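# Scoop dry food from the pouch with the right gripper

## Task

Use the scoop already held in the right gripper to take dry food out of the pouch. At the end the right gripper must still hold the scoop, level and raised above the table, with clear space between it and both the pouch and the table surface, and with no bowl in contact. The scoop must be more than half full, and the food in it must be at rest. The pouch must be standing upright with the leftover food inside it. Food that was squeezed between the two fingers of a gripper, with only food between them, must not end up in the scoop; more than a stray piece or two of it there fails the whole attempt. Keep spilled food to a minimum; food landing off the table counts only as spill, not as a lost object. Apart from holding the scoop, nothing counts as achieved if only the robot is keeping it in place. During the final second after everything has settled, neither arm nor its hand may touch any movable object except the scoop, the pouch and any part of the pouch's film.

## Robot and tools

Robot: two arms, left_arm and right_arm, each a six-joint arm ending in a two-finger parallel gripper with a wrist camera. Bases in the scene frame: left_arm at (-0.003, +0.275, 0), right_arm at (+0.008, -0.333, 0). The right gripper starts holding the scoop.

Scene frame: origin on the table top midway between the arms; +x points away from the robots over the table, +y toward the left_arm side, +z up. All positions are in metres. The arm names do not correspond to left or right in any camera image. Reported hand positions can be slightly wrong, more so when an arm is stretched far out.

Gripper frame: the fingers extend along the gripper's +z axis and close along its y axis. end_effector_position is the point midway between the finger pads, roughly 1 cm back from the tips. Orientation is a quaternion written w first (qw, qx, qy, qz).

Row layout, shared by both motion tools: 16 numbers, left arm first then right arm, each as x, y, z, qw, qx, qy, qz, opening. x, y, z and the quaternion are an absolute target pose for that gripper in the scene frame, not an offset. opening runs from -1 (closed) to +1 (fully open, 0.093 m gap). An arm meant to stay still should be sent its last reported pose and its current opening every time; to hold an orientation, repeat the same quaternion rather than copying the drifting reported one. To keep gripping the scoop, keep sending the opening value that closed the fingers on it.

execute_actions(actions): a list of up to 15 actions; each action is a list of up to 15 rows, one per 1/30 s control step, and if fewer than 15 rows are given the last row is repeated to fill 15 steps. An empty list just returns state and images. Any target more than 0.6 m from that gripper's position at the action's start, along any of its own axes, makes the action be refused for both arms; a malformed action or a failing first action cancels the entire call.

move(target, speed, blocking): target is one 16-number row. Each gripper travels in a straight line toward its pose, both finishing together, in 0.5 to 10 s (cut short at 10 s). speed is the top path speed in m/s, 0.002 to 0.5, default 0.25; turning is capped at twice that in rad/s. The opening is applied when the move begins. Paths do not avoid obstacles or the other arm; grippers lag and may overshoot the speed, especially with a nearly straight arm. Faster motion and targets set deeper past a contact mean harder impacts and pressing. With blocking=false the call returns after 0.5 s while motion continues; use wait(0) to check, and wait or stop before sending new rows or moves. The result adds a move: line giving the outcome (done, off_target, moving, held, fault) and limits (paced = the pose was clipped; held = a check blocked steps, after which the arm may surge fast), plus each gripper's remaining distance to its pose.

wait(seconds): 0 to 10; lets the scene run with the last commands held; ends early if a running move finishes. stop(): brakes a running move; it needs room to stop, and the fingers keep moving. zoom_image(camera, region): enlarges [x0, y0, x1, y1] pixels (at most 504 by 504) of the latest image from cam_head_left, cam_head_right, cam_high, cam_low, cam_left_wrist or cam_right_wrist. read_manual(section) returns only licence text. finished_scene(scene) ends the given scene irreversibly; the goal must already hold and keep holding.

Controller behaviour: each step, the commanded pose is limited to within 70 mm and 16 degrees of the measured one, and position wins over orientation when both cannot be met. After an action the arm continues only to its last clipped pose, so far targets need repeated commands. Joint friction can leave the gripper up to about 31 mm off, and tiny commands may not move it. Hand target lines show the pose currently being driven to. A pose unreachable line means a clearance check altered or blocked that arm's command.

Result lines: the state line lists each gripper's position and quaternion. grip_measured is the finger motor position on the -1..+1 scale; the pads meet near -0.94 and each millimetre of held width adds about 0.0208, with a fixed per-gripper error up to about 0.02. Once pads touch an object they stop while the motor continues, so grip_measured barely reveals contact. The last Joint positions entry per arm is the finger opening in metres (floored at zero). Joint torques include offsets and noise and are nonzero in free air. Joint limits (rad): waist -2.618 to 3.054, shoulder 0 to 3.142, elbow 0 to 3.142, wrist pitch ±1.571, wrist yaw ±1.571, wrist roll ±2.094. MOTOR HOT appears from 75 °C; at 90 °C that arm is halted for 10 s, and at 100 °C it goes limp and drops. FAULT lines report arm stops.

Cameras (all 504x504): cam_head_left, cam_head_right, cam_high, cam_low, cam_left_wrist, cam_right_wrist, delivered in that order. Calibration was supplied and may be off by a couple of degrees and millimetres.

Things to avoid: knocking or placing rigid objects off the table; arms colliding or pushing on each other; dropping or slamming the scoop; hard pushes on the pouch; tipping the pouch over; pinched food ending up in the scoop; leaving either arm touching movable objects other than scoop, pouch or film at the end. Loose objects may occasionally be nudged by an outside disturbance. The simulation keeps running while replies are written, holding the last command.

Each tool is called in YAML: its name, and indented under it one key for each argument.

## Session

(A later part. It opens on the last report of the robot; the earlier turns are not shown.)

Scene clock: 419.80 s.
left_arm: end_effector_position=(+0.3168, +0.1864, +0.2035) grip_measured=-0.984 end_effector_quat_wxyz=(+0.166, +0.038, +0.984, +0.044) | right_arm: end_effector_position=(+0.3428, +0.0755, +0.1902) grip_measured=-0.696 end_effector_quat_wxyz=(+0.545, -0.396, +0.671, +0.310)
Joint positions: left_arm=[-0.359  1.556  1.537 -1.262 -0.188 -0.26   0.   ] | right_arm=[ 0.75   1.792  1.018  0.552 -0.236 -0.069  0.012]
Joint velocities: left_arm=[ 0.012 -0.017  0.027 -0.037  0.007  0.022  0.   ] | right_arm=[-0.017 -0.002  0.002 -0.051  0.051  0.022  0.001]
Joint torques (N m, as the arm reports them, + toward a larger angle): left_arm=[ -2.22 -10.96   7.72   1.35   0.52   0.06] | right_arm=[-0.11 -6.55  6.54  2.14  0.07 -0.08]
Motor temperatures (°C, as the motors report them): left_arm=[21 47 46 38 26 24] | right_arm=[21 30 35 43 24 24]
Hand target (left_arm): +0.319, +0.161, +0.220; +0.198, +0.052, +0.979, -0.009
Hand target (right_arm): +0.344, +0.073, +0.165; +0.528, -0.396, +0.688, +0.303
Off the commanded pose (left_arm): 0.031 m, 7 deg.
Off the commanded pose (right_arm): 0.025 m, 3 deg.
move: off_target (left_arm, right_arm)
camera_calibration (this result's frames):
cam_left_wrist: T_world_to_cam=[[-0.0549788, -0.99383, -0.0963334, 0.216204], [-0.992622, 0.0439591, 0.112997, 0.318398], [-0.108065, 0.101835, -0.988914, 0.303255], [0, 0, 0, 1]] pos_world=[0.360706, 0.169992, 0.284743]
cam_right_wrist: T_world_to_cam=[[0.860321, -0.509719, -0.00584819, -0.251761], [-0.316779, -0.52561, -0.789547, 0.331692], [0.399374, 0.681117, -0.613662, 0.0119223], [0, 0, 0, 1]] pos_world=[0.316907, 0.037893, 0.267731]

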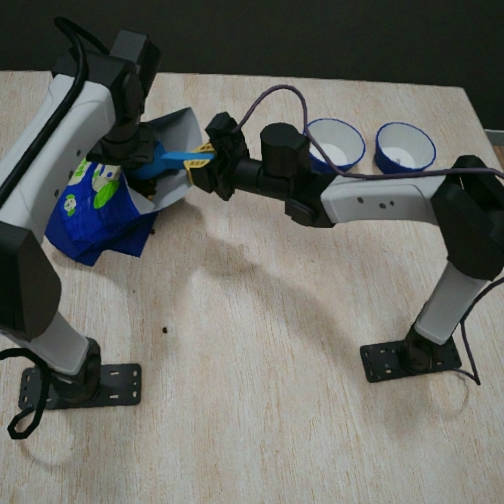

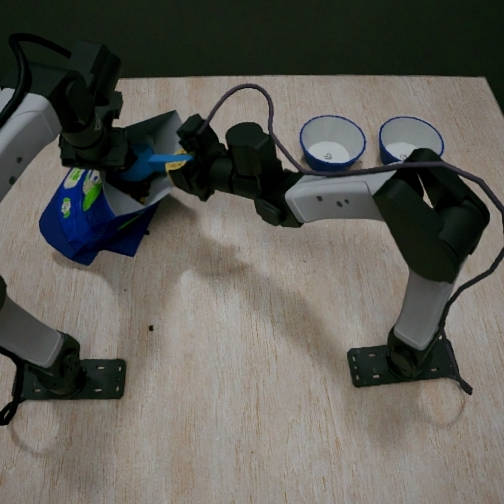

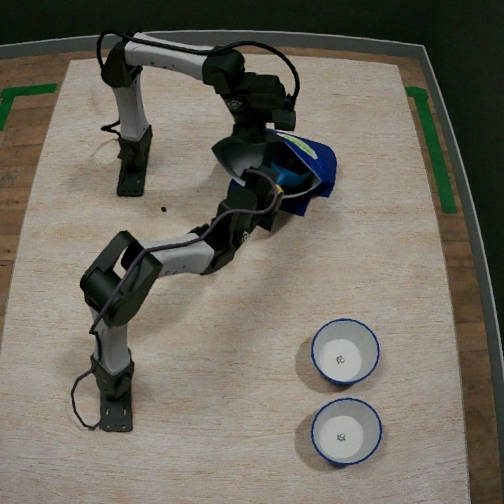

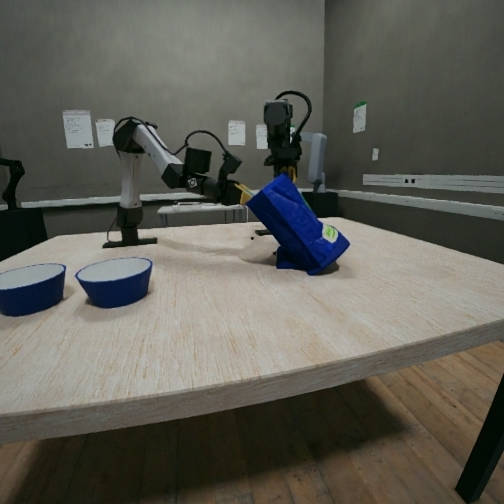

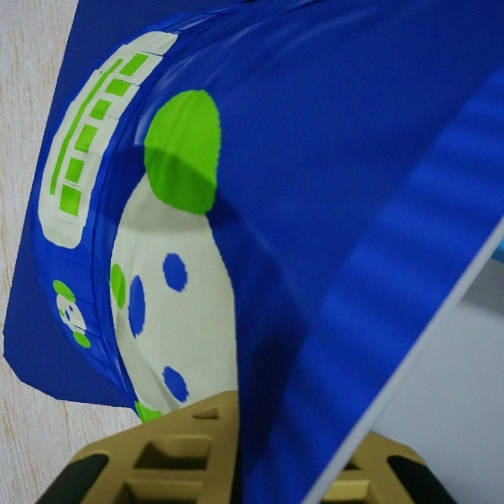

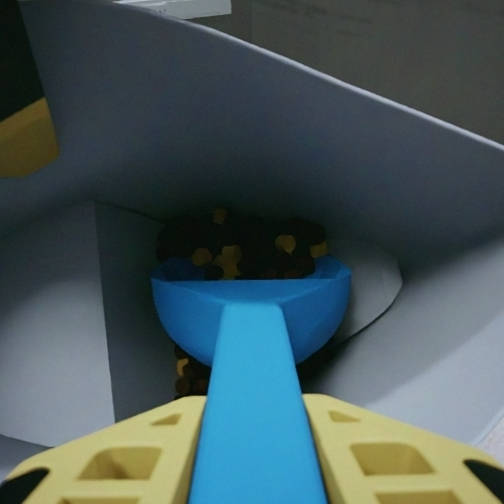

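move:
  target: [0.32,0.165,0.22,0.2,0.05,0.98,-0.01,-1, 0.312,0.02,0.20,0.654,-0.328,0.568,0.377,-1]
  speed: 0.03

move:
  target: [0.32,0.165,0.22,0.2,0.05,0.98,-0.01,-1, 0.275,-0.045,0.245,0.70,-0.294,0.509,0.405,-1]
  speed: 0.04

Scene clock: 430.60 s.
left_arm: end_effector_position=(+0.3169, +0.1864, +0.2035) grip_measured=-0.984 end_effector_quat_wxyz=(+0.166, +0.037, +0.985, +0.043) | right_arm: end_effector_position=(+0.3112, +0.0241, +0.1988) grip_measured=-0.696 end_effector_quat_wxyz=(+0.649, -0.332, +0.575, +0.371)
Joint positions: left_arm=[-0.359  1.556  1.537 -1.261 -0.186 -0.26   0.   ] | right_arm=[ 0.711  1.798  0.636  1.284 -0.27   0.028  0.012]
Joint velocities: left_arm=[ 0.007  0.002 -0.007  0.037  0.037  0.037  0.   ] | right_arm=[ 0.007 -0.007 -0.002  0.007 -0.022  0.007  0.001]
Joint torques (N m, as the arm reports them, + toward a larger angle): left_arm=[ -1.26 -11.55   7.27   1.37   0.55   0.19] | right_arm=[-0.57 -6.79  5.35  2.36  0.01 -0.03]
Motor temperatures (°C, as the motors report them): left_arm=[21 46 46 38 26 24] | right_arm=[21 31 34 43 24 24]
Hand target (left_arm): +0.319, +0.166, +0.221; +0.199, +0.052, +0.979, -0.009
Hand target (right_arm): +0.312, +0.020, +0.200; +0.655, -0.327, +0.569, +0.375
Off the commanded pose (left_arm): 0.027 m, 7 deg.
Off the commanded pose (right_arm): 0.004 m, 1 deg.
move: off_target (left_arm)
camera_calibration (this result's frames):
cam_left_wrist: T_world_to_cam=[[-0.0545693, -0.993975, -0.0950549, 0.215755], [-0.99264, 0.0436949, 0.112946, 0.318525], [-0.108112, 0.100519, -0.989044, 0.303549], [0, 0, 0, 1]] pos_world=[0.360771, 0.170025, 0.284756]
cam_right_wrist: T_world_to_cam=[[0.857743, -0.513621, -0.0216694, -0.246694], [-0.182146, -0.264224, -0.947105, 0.284616], [0.480728, 0.81632, -0.320191, -0.0220364], [0, 0, 0, 1]] pos_world=[0.274035, -0.0335156, 0.25716]

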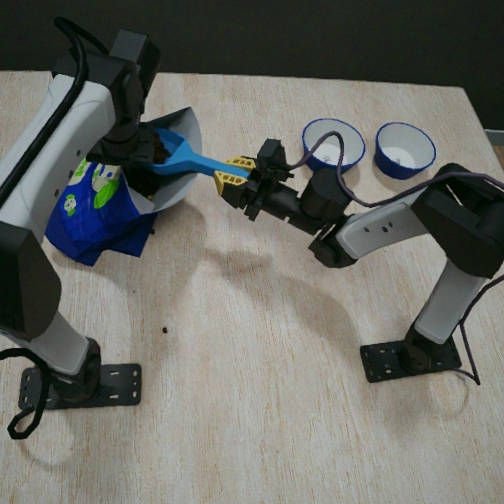

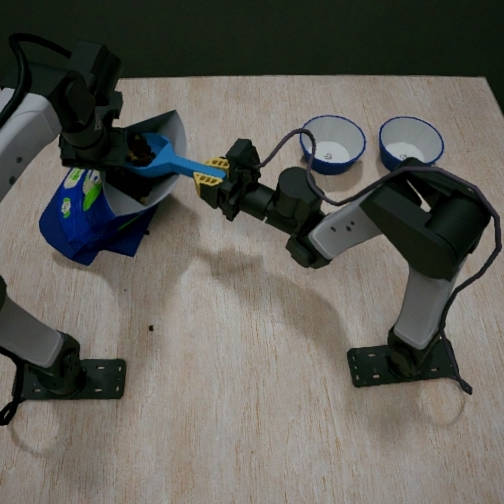

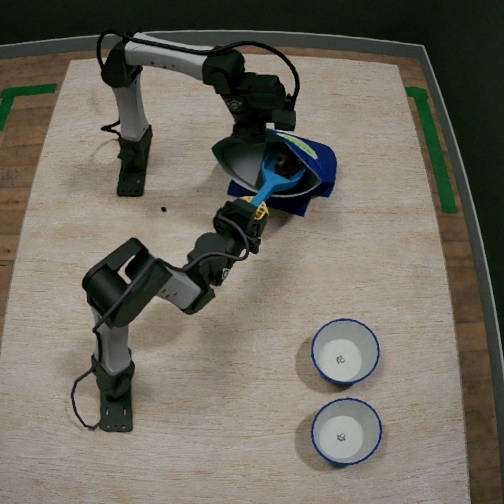

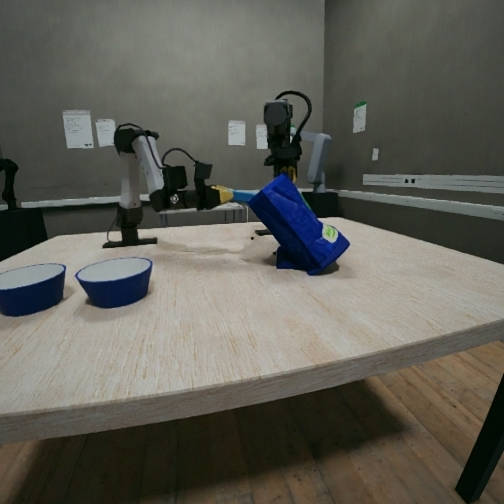

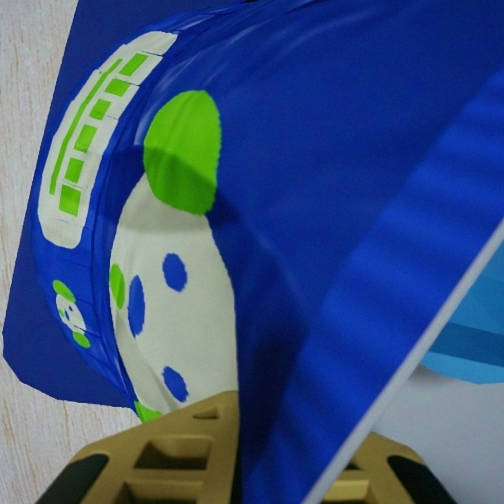

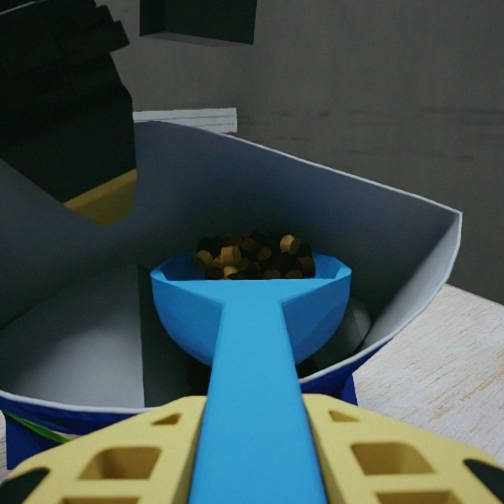

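Scene clock: 433.40 s.
left_arm: end_effector_position=(+0.3169, +0.1864, +0.2035) grip_measured=-0.984 end_effector_quat_wxyz=(+0.166, +0.037, +0.985, +0.043) | right_arm: end_effector_position=(+0.2782, -0.0379, +0.2315) grip_measured=-0.696 end_effector_quat_wxyz=(+0.687, -0.300, +0.528, +0.400)
Joint positions: left_arm=[-0.358  1.556  1.537 -1.261 -0.186 -0.26   0.   ] | right_arm=[ 0.627  1.623  0.396  1.509 -0.345  0.109  0.012]
Joint velocities: left_arm=[ 0.002 -0.027 -0.012 -0.007 -0.007  0.022  0.   ] | right_arm=[ 0.012 -0.002 -0.007  0.066  0.051  0.037  0.001]
Joint torques (N m, as the arm reports them, + toward a larger angle): left_arm=[ -1.25 -11.54   7.25   1.36   0.54   0.19] | right_arm=[-0.57 -7.11  4.84  2.22  0.05 -0.05]
Motor temperatures (°C, as the motors report them): left_arm=[21 46 46 38 26 24] | right_arm=[21 32 34 43 24 24]
Hand target (left_arm): +0.319, +0.166, +0.221; +0.199, +0.052, +0.979, -0.008
Hand target (right_arm): +0.274, -0.045, +0.244; +0.700, -0.294, +0.510, +0.404
Off the commanded pose (left_arm): 0.027 m, 7 deg.
Off the commanded pose (right_arm): 0.016 m, 3 deg.
move: off_target (left_arm, right_arm)
camera_calibration (this result's frames):
cam_left_wrist: T_world_to_cam=[[-0.0543112, -0.994022, -0.0947083, 0.215673], [-0.992637, 0.0434634, 0.11306, 0.318557], [-0.108268, 0.100151, -0.989064, 0.303655], [0, 0, 0, 1]] pos_world=[0.360801, 0.170126, 0.284745]
cam_right_wrist: T_world_to_cam=[[0.8617, -0.505978, -0.0382062, -0.246587], [-0.122644, -0.134621, -0.983278, 0.289873], [0.492374, 0.851976, -0.178058, 0.0201244], [0, 0, 0, 1]] pos_world=[0.238127, -0.10289, 0.279188]

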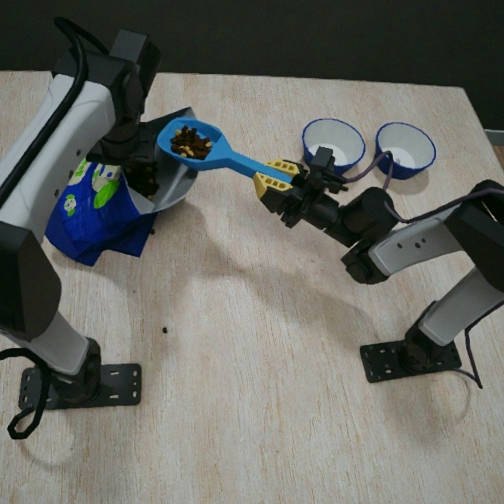

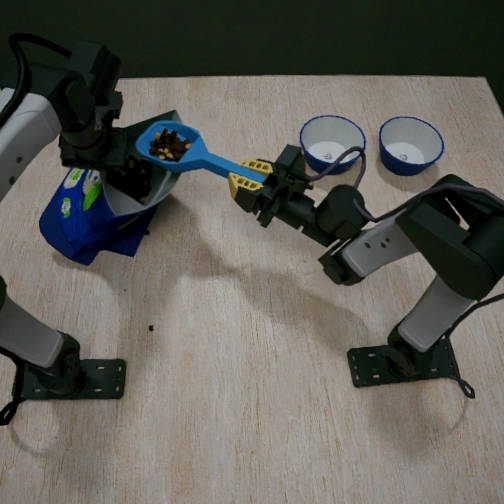

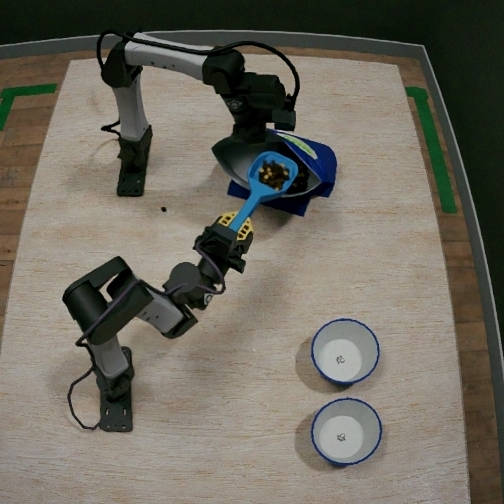

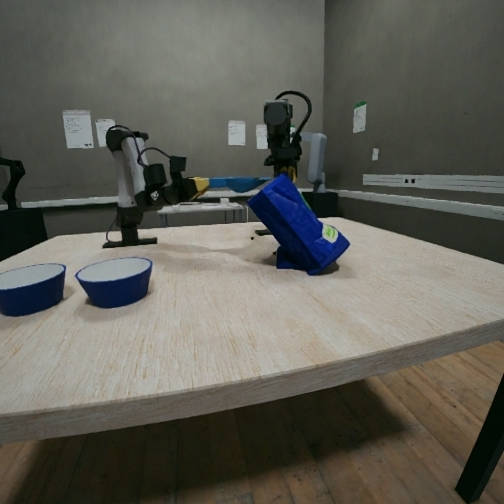

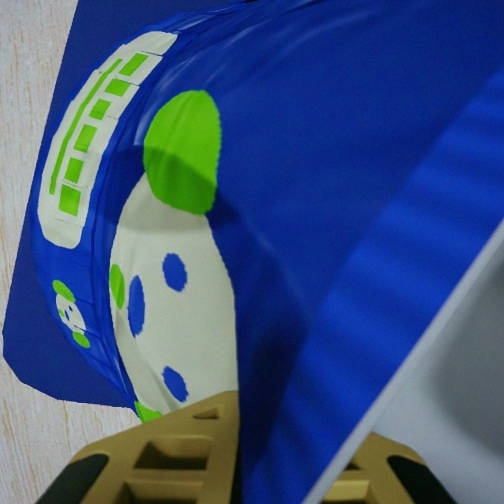

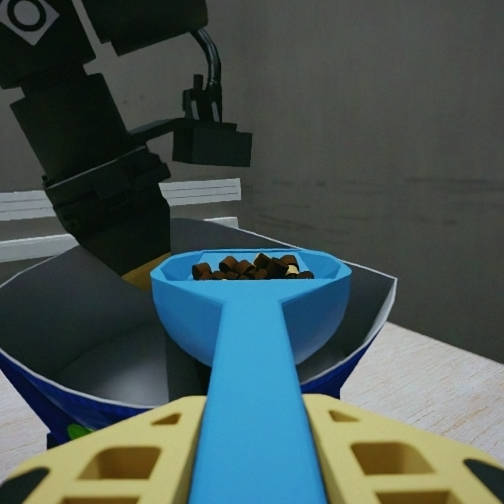

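execute_actions:
  actions: []

Scene clock: 452.60 s.
left_arm: end_effector_position=(+0.3169, +0.1864, +0.2035) grip_measured=-0.984 end_effector_quat_wxyz=(+0.166, +0.037, +0.985, +0.043) | right_arm: end_effector_position=(+0.2781, -0.0379, +0.2317) grip_measured=-0.696 end_effector_quat_wxyz=(+0.687, -0.300, +0.528, +0.400)
Joint positions: left_arm=[-0.358  1.556  1.537 -1.261 -0.186 -0.26   0.   ] | right_arm=[ 0.627  1.623  0.396  1.511 -0.345  0.11   0.012]
Joint velocities: left_arm=[-0.002 -0.002 -0.002  0.007  0.007  0.051  0.   ] | right_arm=[ 0.002 -0.012  0.002 -0.022 -0.066  0.007  0.   ]
Joint torques (N m, as the arm reports them, + toward a larger angle): left_arm=[ -1.26 -11.51   7.24   1.36   0.54   0.19] | right_arm=[-0.58 -7.17  4.84  2.23  0.05 -0.04]
Motor temperatures (°C, as the motors report them): left_arm=[21 46 46 39 26 24] | right_arm=[21 32 33 44 24 24]
Hand target (left_arm): +0.319, +0.166, +0.221; +0.199, +0.052, +0.979, -0.008
Hand target (right_arm): +0.274, -0.045, +0.244; +0.700, -0.294, +0.510, +0.404
Off the commanded pose (left_arm): 0.027 m, 7 deg.
Off the commanded pose (right_arm): 0.015 m, 3 deg.
camera_calibration (this result's frames):
cam_left_wrist: T_world_to_cam=[[-0.0543112, -0.994022, -0.0947083, 0.215673], [-0.992637, 0.0434634, 0.11306, 0.318557], [-0.108268, 0.100151, -0.989064, 0.303655], [0, 0, 0, 1]] pos_world=[0.360801, 0.170126, 0.284745]
cam_right_wrist: T_world_to_cam=[[0.862186, -0.505139, -0.0383449, -0.246496], [-0.122141, -0.133821, -0.98345, 0.290025], [0.491647, 0.8526, -0.177077, 0.0202308], [0, 0, 0, 1]] pos_world=[0.238003, -0.102952, 0.279355]

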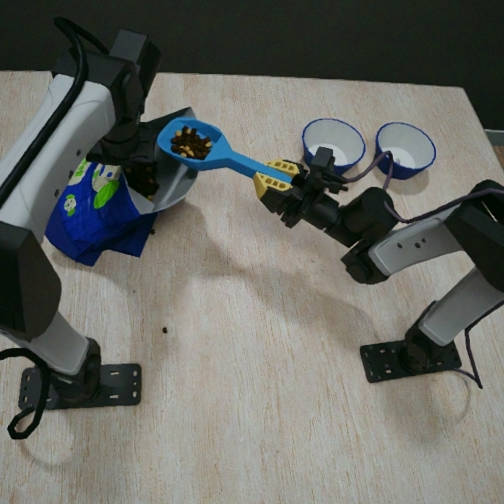

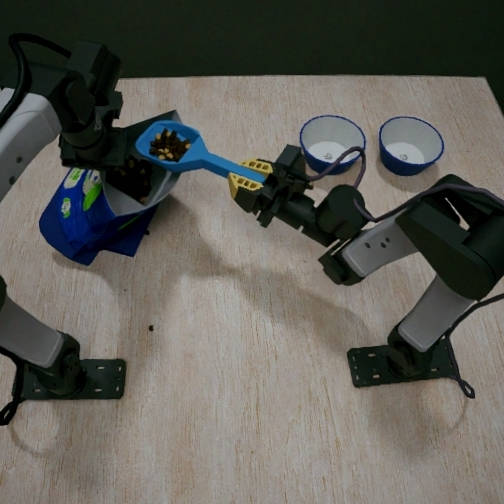

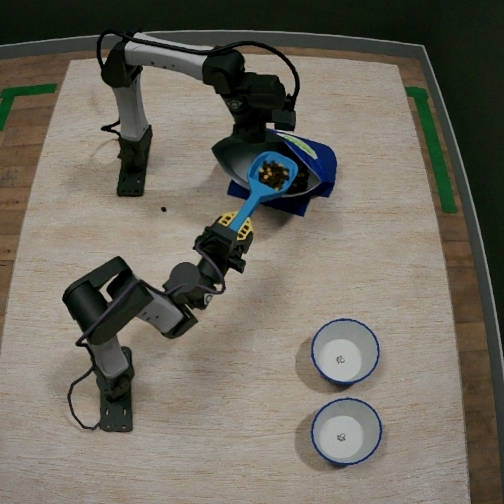

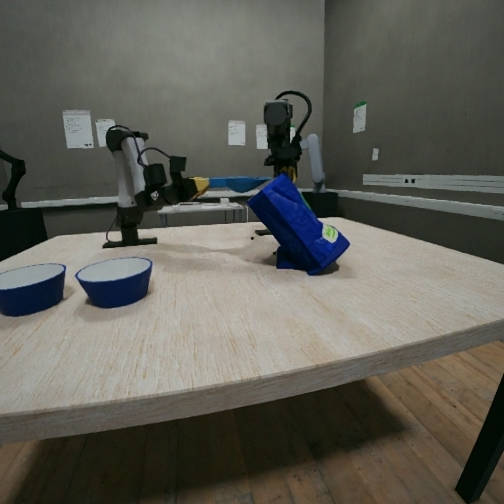

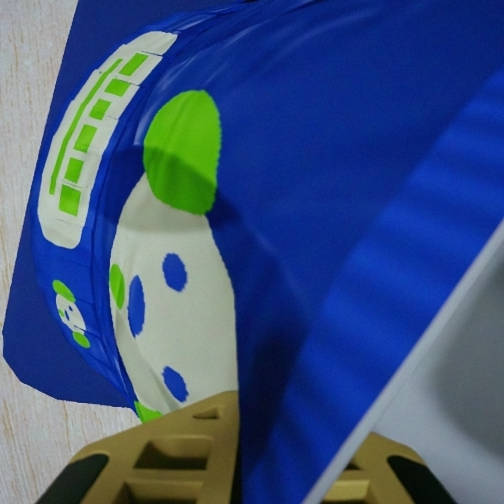

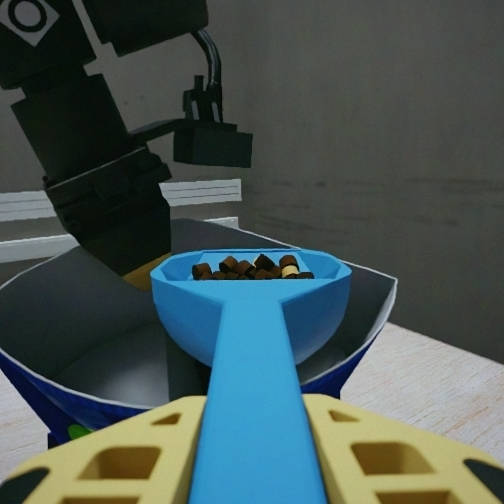

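zoom_image:
  camera: "cam_head_right"
  region: [30, 90, 250, 270]

zoom_image:
  camera: "cam_high"
  region: [190, 110, 350, 250]

Region (30, 90, 250, 270) of cam_head_right's 504x504 image, scaled by 2.291, with more detail than that image has; it fills the top 412 rows of this view, and the rest is white.

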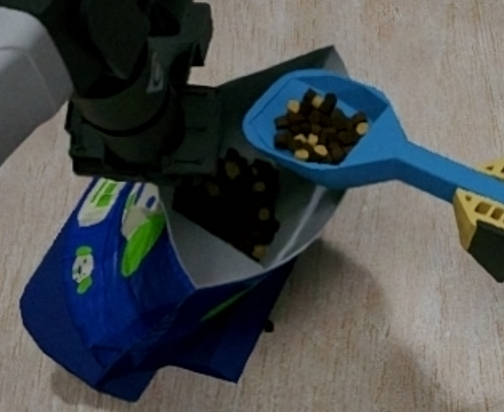

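Region (190, 110, 350, 250) of cam_high's 504x504 image, scaled by 3.150, with more detail than that image has; it fills the top 441 rows of this view, and the rest is white.

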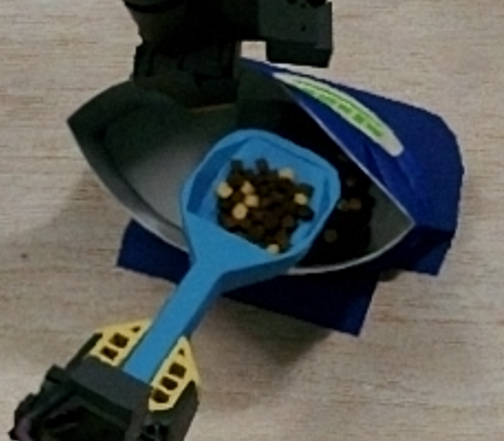

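move:
  target: [0.32,0.165,0.22,0.2,0.05,0.98,-0.01,-1, 0.31,-0.015,0.27,0.497,-0.41,0.709,0.287,-1]
  speed: 0.04

move:
  target: [0.32,0.165,0.22,0.2,0.05,0.98,-0.01,-1, 0.325,0.01,0.215,0.497,-0.41,0.709,0.287,-1]
  speed: 0.03

Scene clock: 472.07 s.
left_arm: end_effector_position=(+0.3169, +0.1864, +0.2035) grip_measured=-0.984 end_effector_quat_wxyz=(+0.166, +0.037, +0.985, +0.043) | right_arm: end_effector_position=(+0.3037, -0.0153, +0.2671) grip_measured=-0.696 end_effector_quat_wxyz=(+0.490, -0.414, +0.707, +0.297)
Joint positions: left_arm=[-0.358  1.556  1.537 -1.261 -0.186 -0.26   0.   ] | right_arm=[ 0.62   1.356  1.038 -0.059 -0.371 -0.127  0.012]
Joint velocities: left_arm=[-0.007 -0.012  0.007 -0.022 -0.037  0.037  0.   ] | right_arm=[-0.012  0.002  0.012  0.007 -0.007 -0.066  0.001]
Joint torques (N m, as the arm reports them, + toward a larger angle): left_arm=[ -1.3  -11.53   7.24   1.37   0.55   0.19] | right_arm=[-0.1  -4.52 10.59  1.99  0.06 -0.17]
Motor temperatures (°C, as the motors report them): left_arm=[21 46 46 39 26 24] | right_arm=[21 32 34 44 24 24]
Hand target (left_arm): +0.319, +0.166, +0.221; +0.199, +0.052, +0.979, -0.008
Hand target (right_arm): +0.310, -0.015, +0.270; +0.496, -0.413, +0.707, +0.289
Off the commanded pose (left_arm): 0.027 m, 7 deg.
Off the commanded pose (right_arm): 0.007 m, 2 deg.
move: off_target (left_arm)
camera_calibration (this result's frames):
cam_left_wrist: T_world_to_cam=[[-0.0543112, -0.994022, -0.0947083, 0.215673], [-0.992637, 0.0434634, 0.11306, 0.318557], [-0.108268, 0.100151, -0.989064, 0.303655], [0, 0, 0, 1]] pos_world=[0.360801, 0.170126, 0.284745]
cam_right_wrist: T_world_to_cam=[[0.866648, -0.497824, -0.0330545, -0.258442], [-0.375486, -0.607179, -0.700246, 0.325023], [0.328529, 0.619278, -0.713136, 0.183781], [0, 0, 0, 1]] pos_world=[0.285642, -0.0451233, 0.350114]

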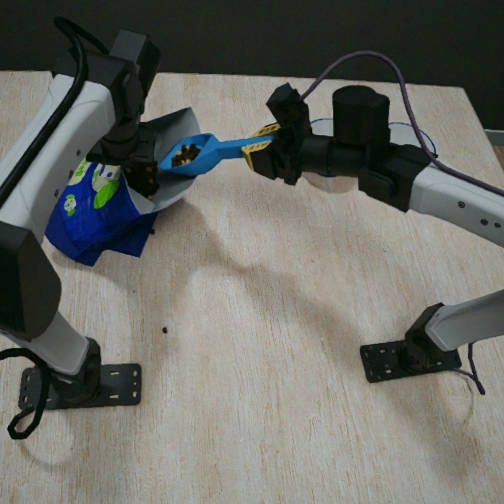

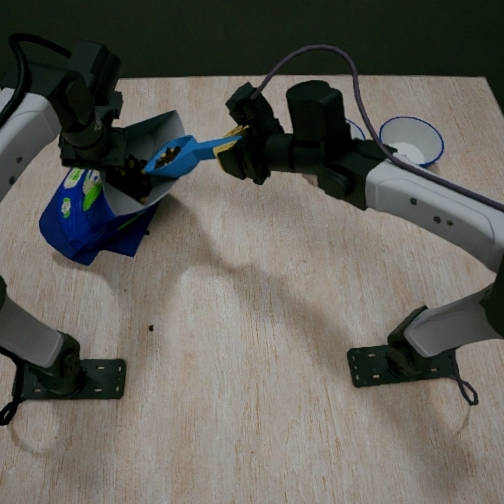

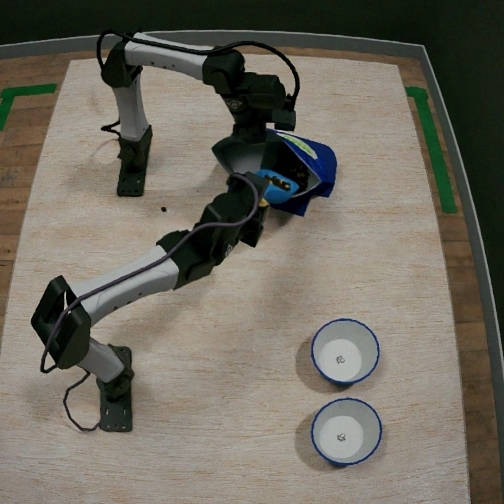

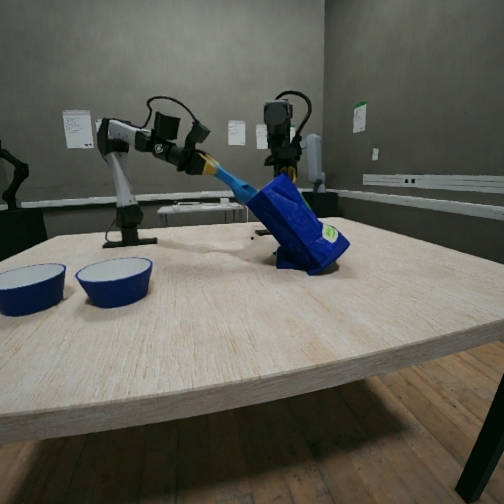

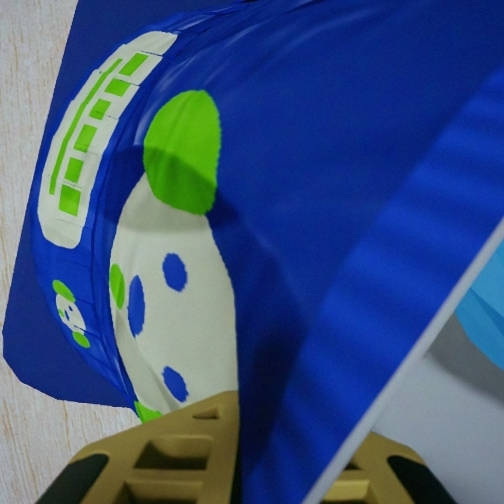

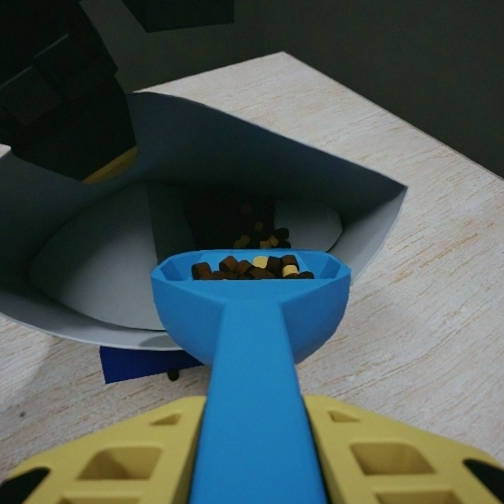

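Scene clock: 474.50 s.
left_arm: end_effector_position=(+0.3168, +0.1865, +0.2034) grip_measured=-0.984 end_effector_quat_wxyz=(+0.165, +0.037, +0.985, +0.043) | right_arm: end_effector_position=(+0.3225, +0.0130, +0.2362) grip_measured=-0.696 end_effector_quat_wxyz=(+0.512, -0.417, +0.689, +0.300)
Joint positions: left_arm=[-0.358  1.556  1.537 -1.262 -0.186 -0.26   0.   ] | right_arm=[ 0.65   1.498  0.987  0.19  -0.35  -0.127  0.012]
Joint velocities: left_arm=[ 0.002  0.012  0.007 -0.066  0.037 -0.022  0.   ] | right_arm=[ 0.012 -0.007 -0.012 -0.037  0.007 -0.037  0.   ]
Joint torques (N m, as the arm reports them, + toward a larger angle): left_arm=[ -1.31 -11.53   7.24   1.36   0.54   0.19] | right_arm=[ 0.53 -5.38  7.    1.97  0.26 -0.05]
Motor temperatures (°C, as the motors report them): left_arm=[21 46 46 39 26 24] | right_arm=[21 32 34 44 24 24]
Hand target (left_arm): +0.319, +0.166, +0.220; +0.199, +0.052, +0.979, -0.008
Hand target (right_arm): +0.325, +0.010, +0.215; +0.497, -0.410, +0.709, +0.287
Off the commanded pose (left_arm): 0.027 m, 7 deg.
Off the commanded pose (right_arm): 0.022 m, 3 deg.
move: off_target (left_arm, right_arm)
camera_calibration (this result's frames):
cam_left_wrist: T_world_to_cam=[[-0.0540867, -0.994057, -0.0944769, 0.215646], [-0.992594, 0.0432167, 0.113534, 0.318426], [-0.108776, 0.0999179, -0.989032, 0.3038], [0, 0, 0, 1]] pos_world=[0.360777, 0.170248, 0.284689]
cam_right_wrist: T_world_to_cam=[[0.871996, -0.489471, -0.00645414, -0.269831], [-0.335999, -0.588892, -0.735059, 0.322894], [0.355989, 0.643137, -0.677973, 0.120544], [0, 0, 0, 1]] pos_world=[0.300871, -0.019451, 0.31733]

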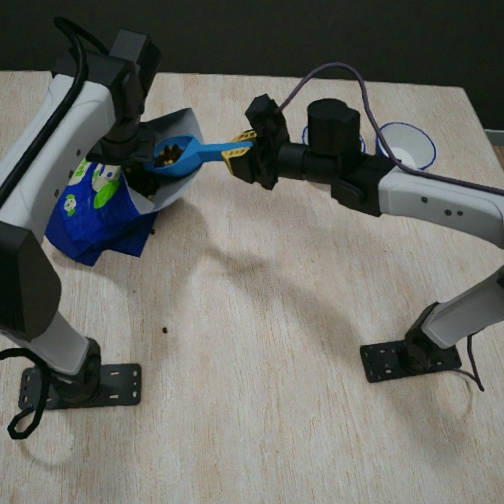

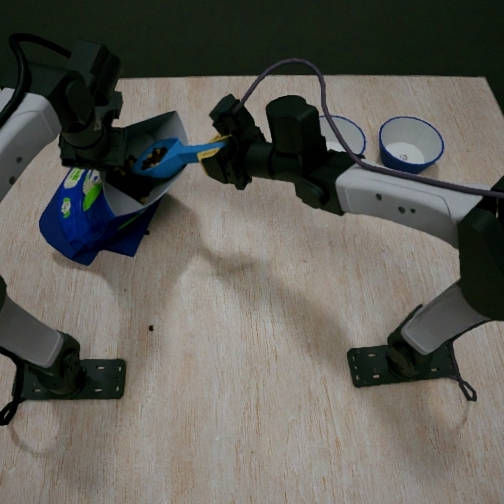

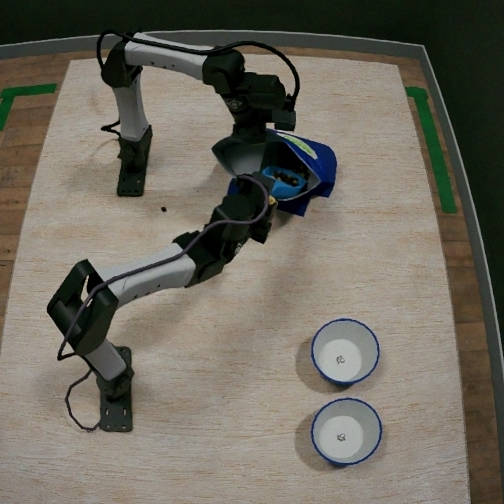

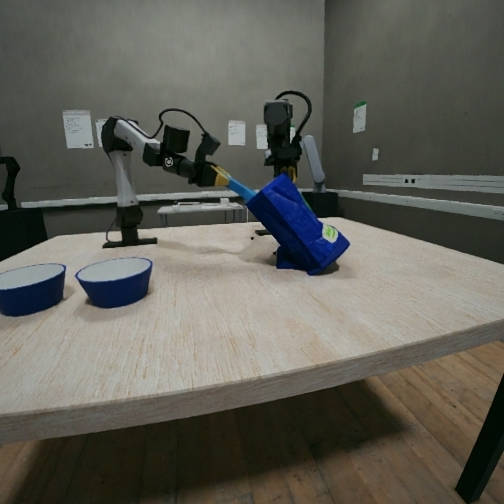

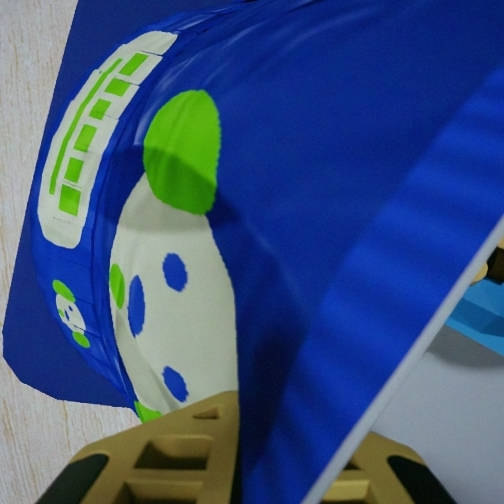

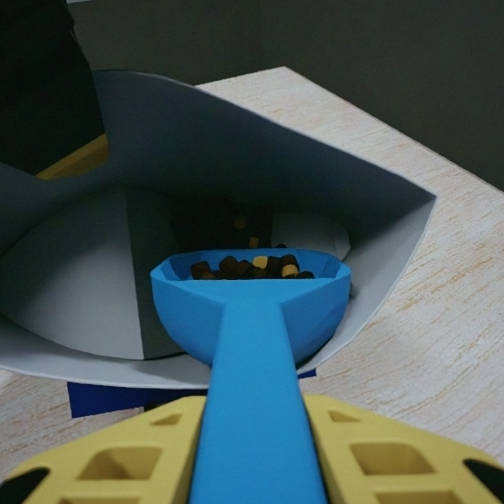

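move:
  target: [0.32,0.165,0.22,0.2,0.05,0.98,-0.01,-1, 0.32,0.03,0.235,0.413,-0.44,0.761,0.239,-1]
  speed: 0.03

move:
  target: [0.32,0.165,0.22,0.2,0.05,0.98,-0.01,-1, 0.332,0.052,0.185,0.413,-0.44,0.761,0.239,-1]
  speed: 0.03

Scene clock: 485.37 s.
left_arm: end_effector_position=(+0.3168, +0.1865, +0.2034) grip_measured=-0.984 end_effector_quat_wxyz=(+0.165, +0.037, +0.985, +0.043) | right_arm: end_effector_position=(+0.3215, +0.0307, +0.2476) grip_measured=-0.696 end_effector_quat_wxyz=(+0.432, -0.436, +0.747, +0.253)
Joint positions: left_arm=[-0.358  1.556  1.537 -1.262 -0.185 -0.26   0.   ] | right_arm=[ 0.714  1.582  1.31  -0.268 -0.247 -0.144  0.012]
Joint velocities: left_arm=[-0.002  0.007 -0.032  0.037  0.037  0.081  0.   ] | right_arm=[ 0.002 -0.002  0.002 -0.007 -0.037  0.11   0.001]
Joint torques (N m, as the arm reports them, + toward a larger angle): left_arm=[ -1.32 -11.54   7.24   1.37   0.54   0.19] | right_arm=[ 0.9  -6.36  9.86  1.52  0.1  -0.16]
Motor temperatures (°C, as the motors report them): left_arm=[21 46 46 39 26 24] | right_arm=[21 31 35 43 24 24]
Hand target (left_arm): +0.319, +0.166, +0.220; +0.199, +0.052, +0.979, -0.008
Hand target (right_arm): +0.320, +0.030, +0.235; +0.412, -0.441, +0.760, +0.241
Off the commanded pose (left_arm): 0.027 m, 7 deg.
Off the commanded pose (right_arm): 0.013 m, 3 deg.
move: off_target (left_arm, right_arm)
camera_calibration (this result's frames):
cam_left_wrist: T_world_to_cam=[[-0.0542076, -0.994083, -0.0941302, 0.215557], [-0.992574, 0.0433639, 0.113648, 0.318354], [-0.108893, 0.0995918, -0.989052, 0.303894], [0, 0, 0, 1]] pos_world=[0.360767, 0.170211, 0.284678]
cam_right_wrist: T_world_to_cam=[[0.859299, -0.511213, -0.0162923, -0.253006], [-0.428588, -0.702298, -0.56841, 0.333319], [0.279137, 0.495417, -0.822584, 0.18228], [0, 0, 0, 1]] pos_world=[0.309383, 0.0144448, 0.33528]

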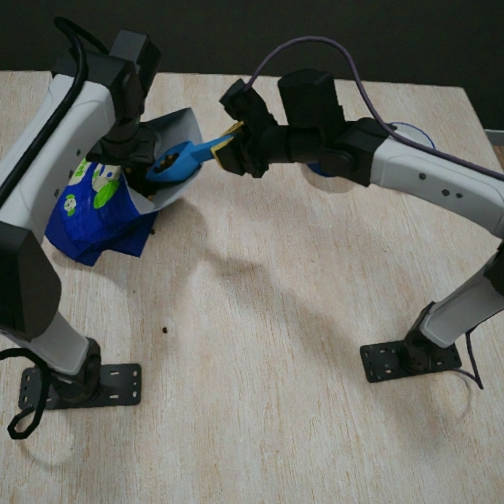

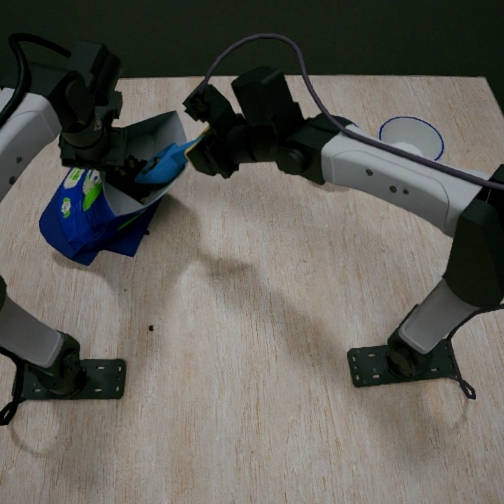

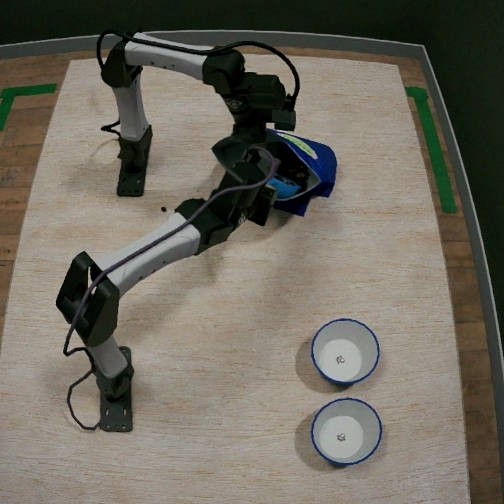

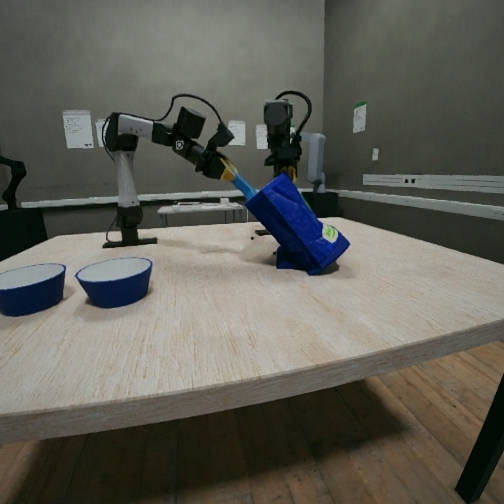

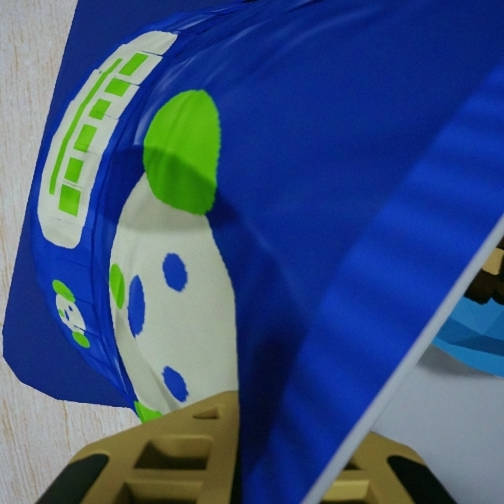

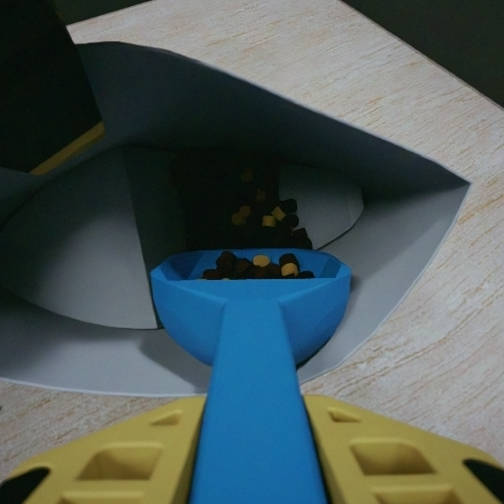

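Scene clock: 487.87 s.
left_arm: end_effector_position=(+0.3169, +0.1865, +0.2034) grip_measured=-0.984 end_effector_quat_wxyz=(+0.165, +0.037, +0.985, +0.043) | right_arm: end_effector_position=(+0.3327, +0.0577, +0.2132) grip_measured=-0.696 end_effector_quat_wxyz=(+0.438, -0.443, +0.738, +0.258)
Joint positions: left_arm=[-0.358  1.556  1.537 -1.261 -0.185 -0.26   0.   ] | right_arm=[ 0.739  1.693  1.276 -0.103 -0.24  -0.144  0.012]
Joint velocities: left_arm=[-0.002 -0.002 -0.017  0.037 -0.022 -0.007  0.   ] | right_arm=[ 0.007 -0.002 -0.017  0.022 -0.125  0.022 -0.   ]
Joint torques (N m, as the arm reports them, + toward a larger angle): left_arm=[ -1.3  -11.54   7.25   1.37   0.54   0.19] | right_arm=[ 0.54 -7.14  6.77  1.73  0.23 -0.05]
Motor temperatures (°C, as the motors report them): left_arm=[21 46 46 39 26 24] | right_arm=[21 31 35 43 24 24]
Hand target (left_arm): +0.319, +0.166, +0.221; +0.199, +0.052, +0.979, -0.008
Hand target (right_arm): +0.332, +0.052, +0.186; +0.413, -0.441, +0.760, +0.239
Off the commanded pose (left_arm): 0.027 m, 7 deg.
Off the commanded pose (right_arm): 0.029 m, 4 deg.
move: off_target (left_arm, right_arm)
camera_calibration (this result's frames):
cam_left_wrist: T_world_to_cam=[[-0.0539157, -0.994143, -0.0936683, 0.215419], [-0.992612, 0.043148, 0.113402, 0.318549], [-0.108696, 0.0990904, -0.989124, 0.303962], [0, 0, 0, 1]] pos_world=[0.360849, 0.170292, 0.28471]
cam_right_wrist: T_world_to_cam=[[0.869016, -0.494724, -0.00767903, -0.25538], [-0.405713, -0.703608, -0.58338, 0.333236], [0.283209, 0.510082, -0.812163, 0.133061], [0, 0, 0, 1]] pos_world=[0.319443, 0.0402532, 0.300509]

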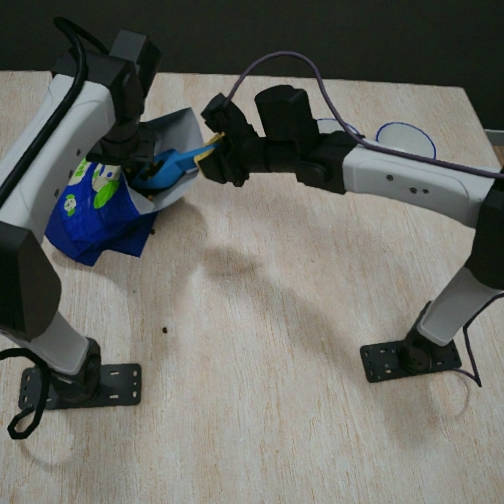

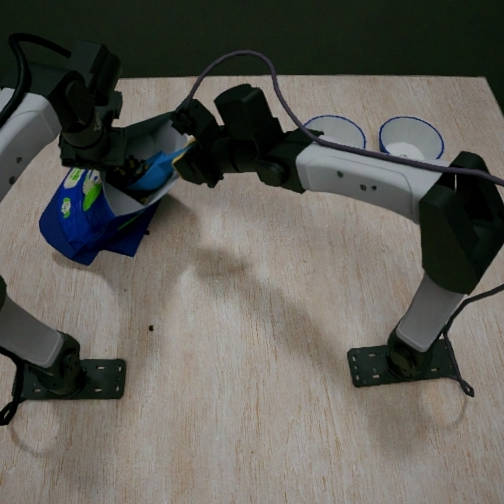

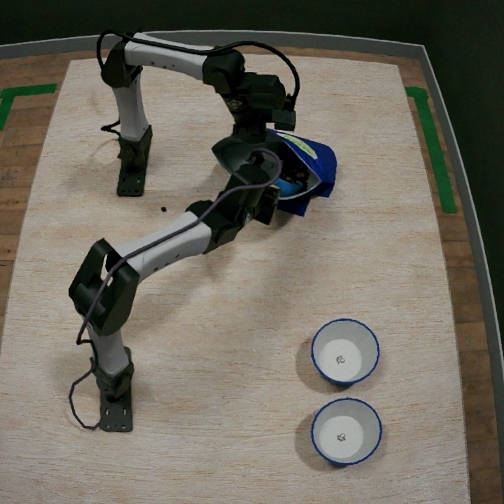

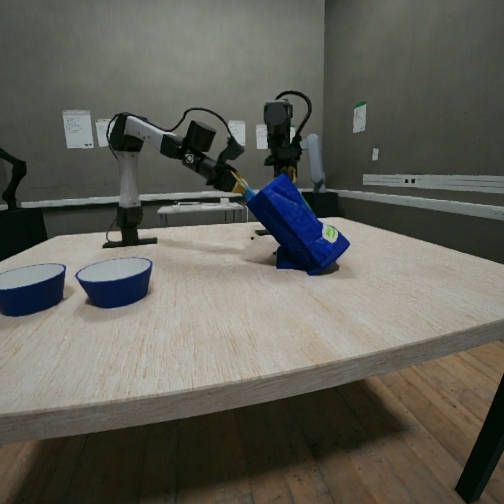

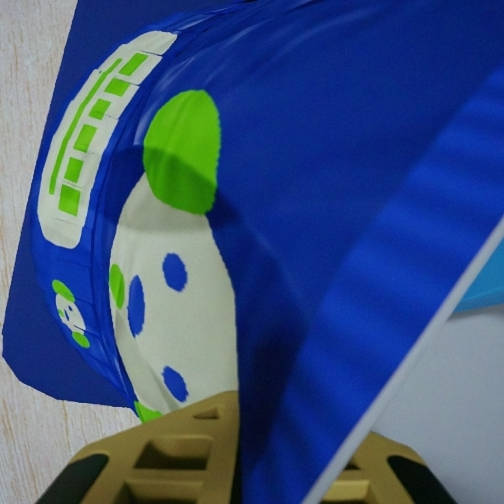

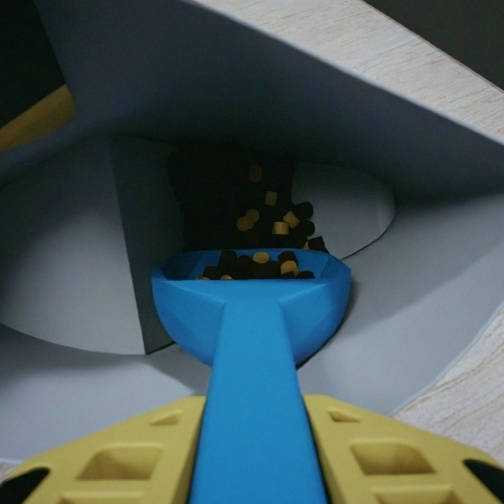

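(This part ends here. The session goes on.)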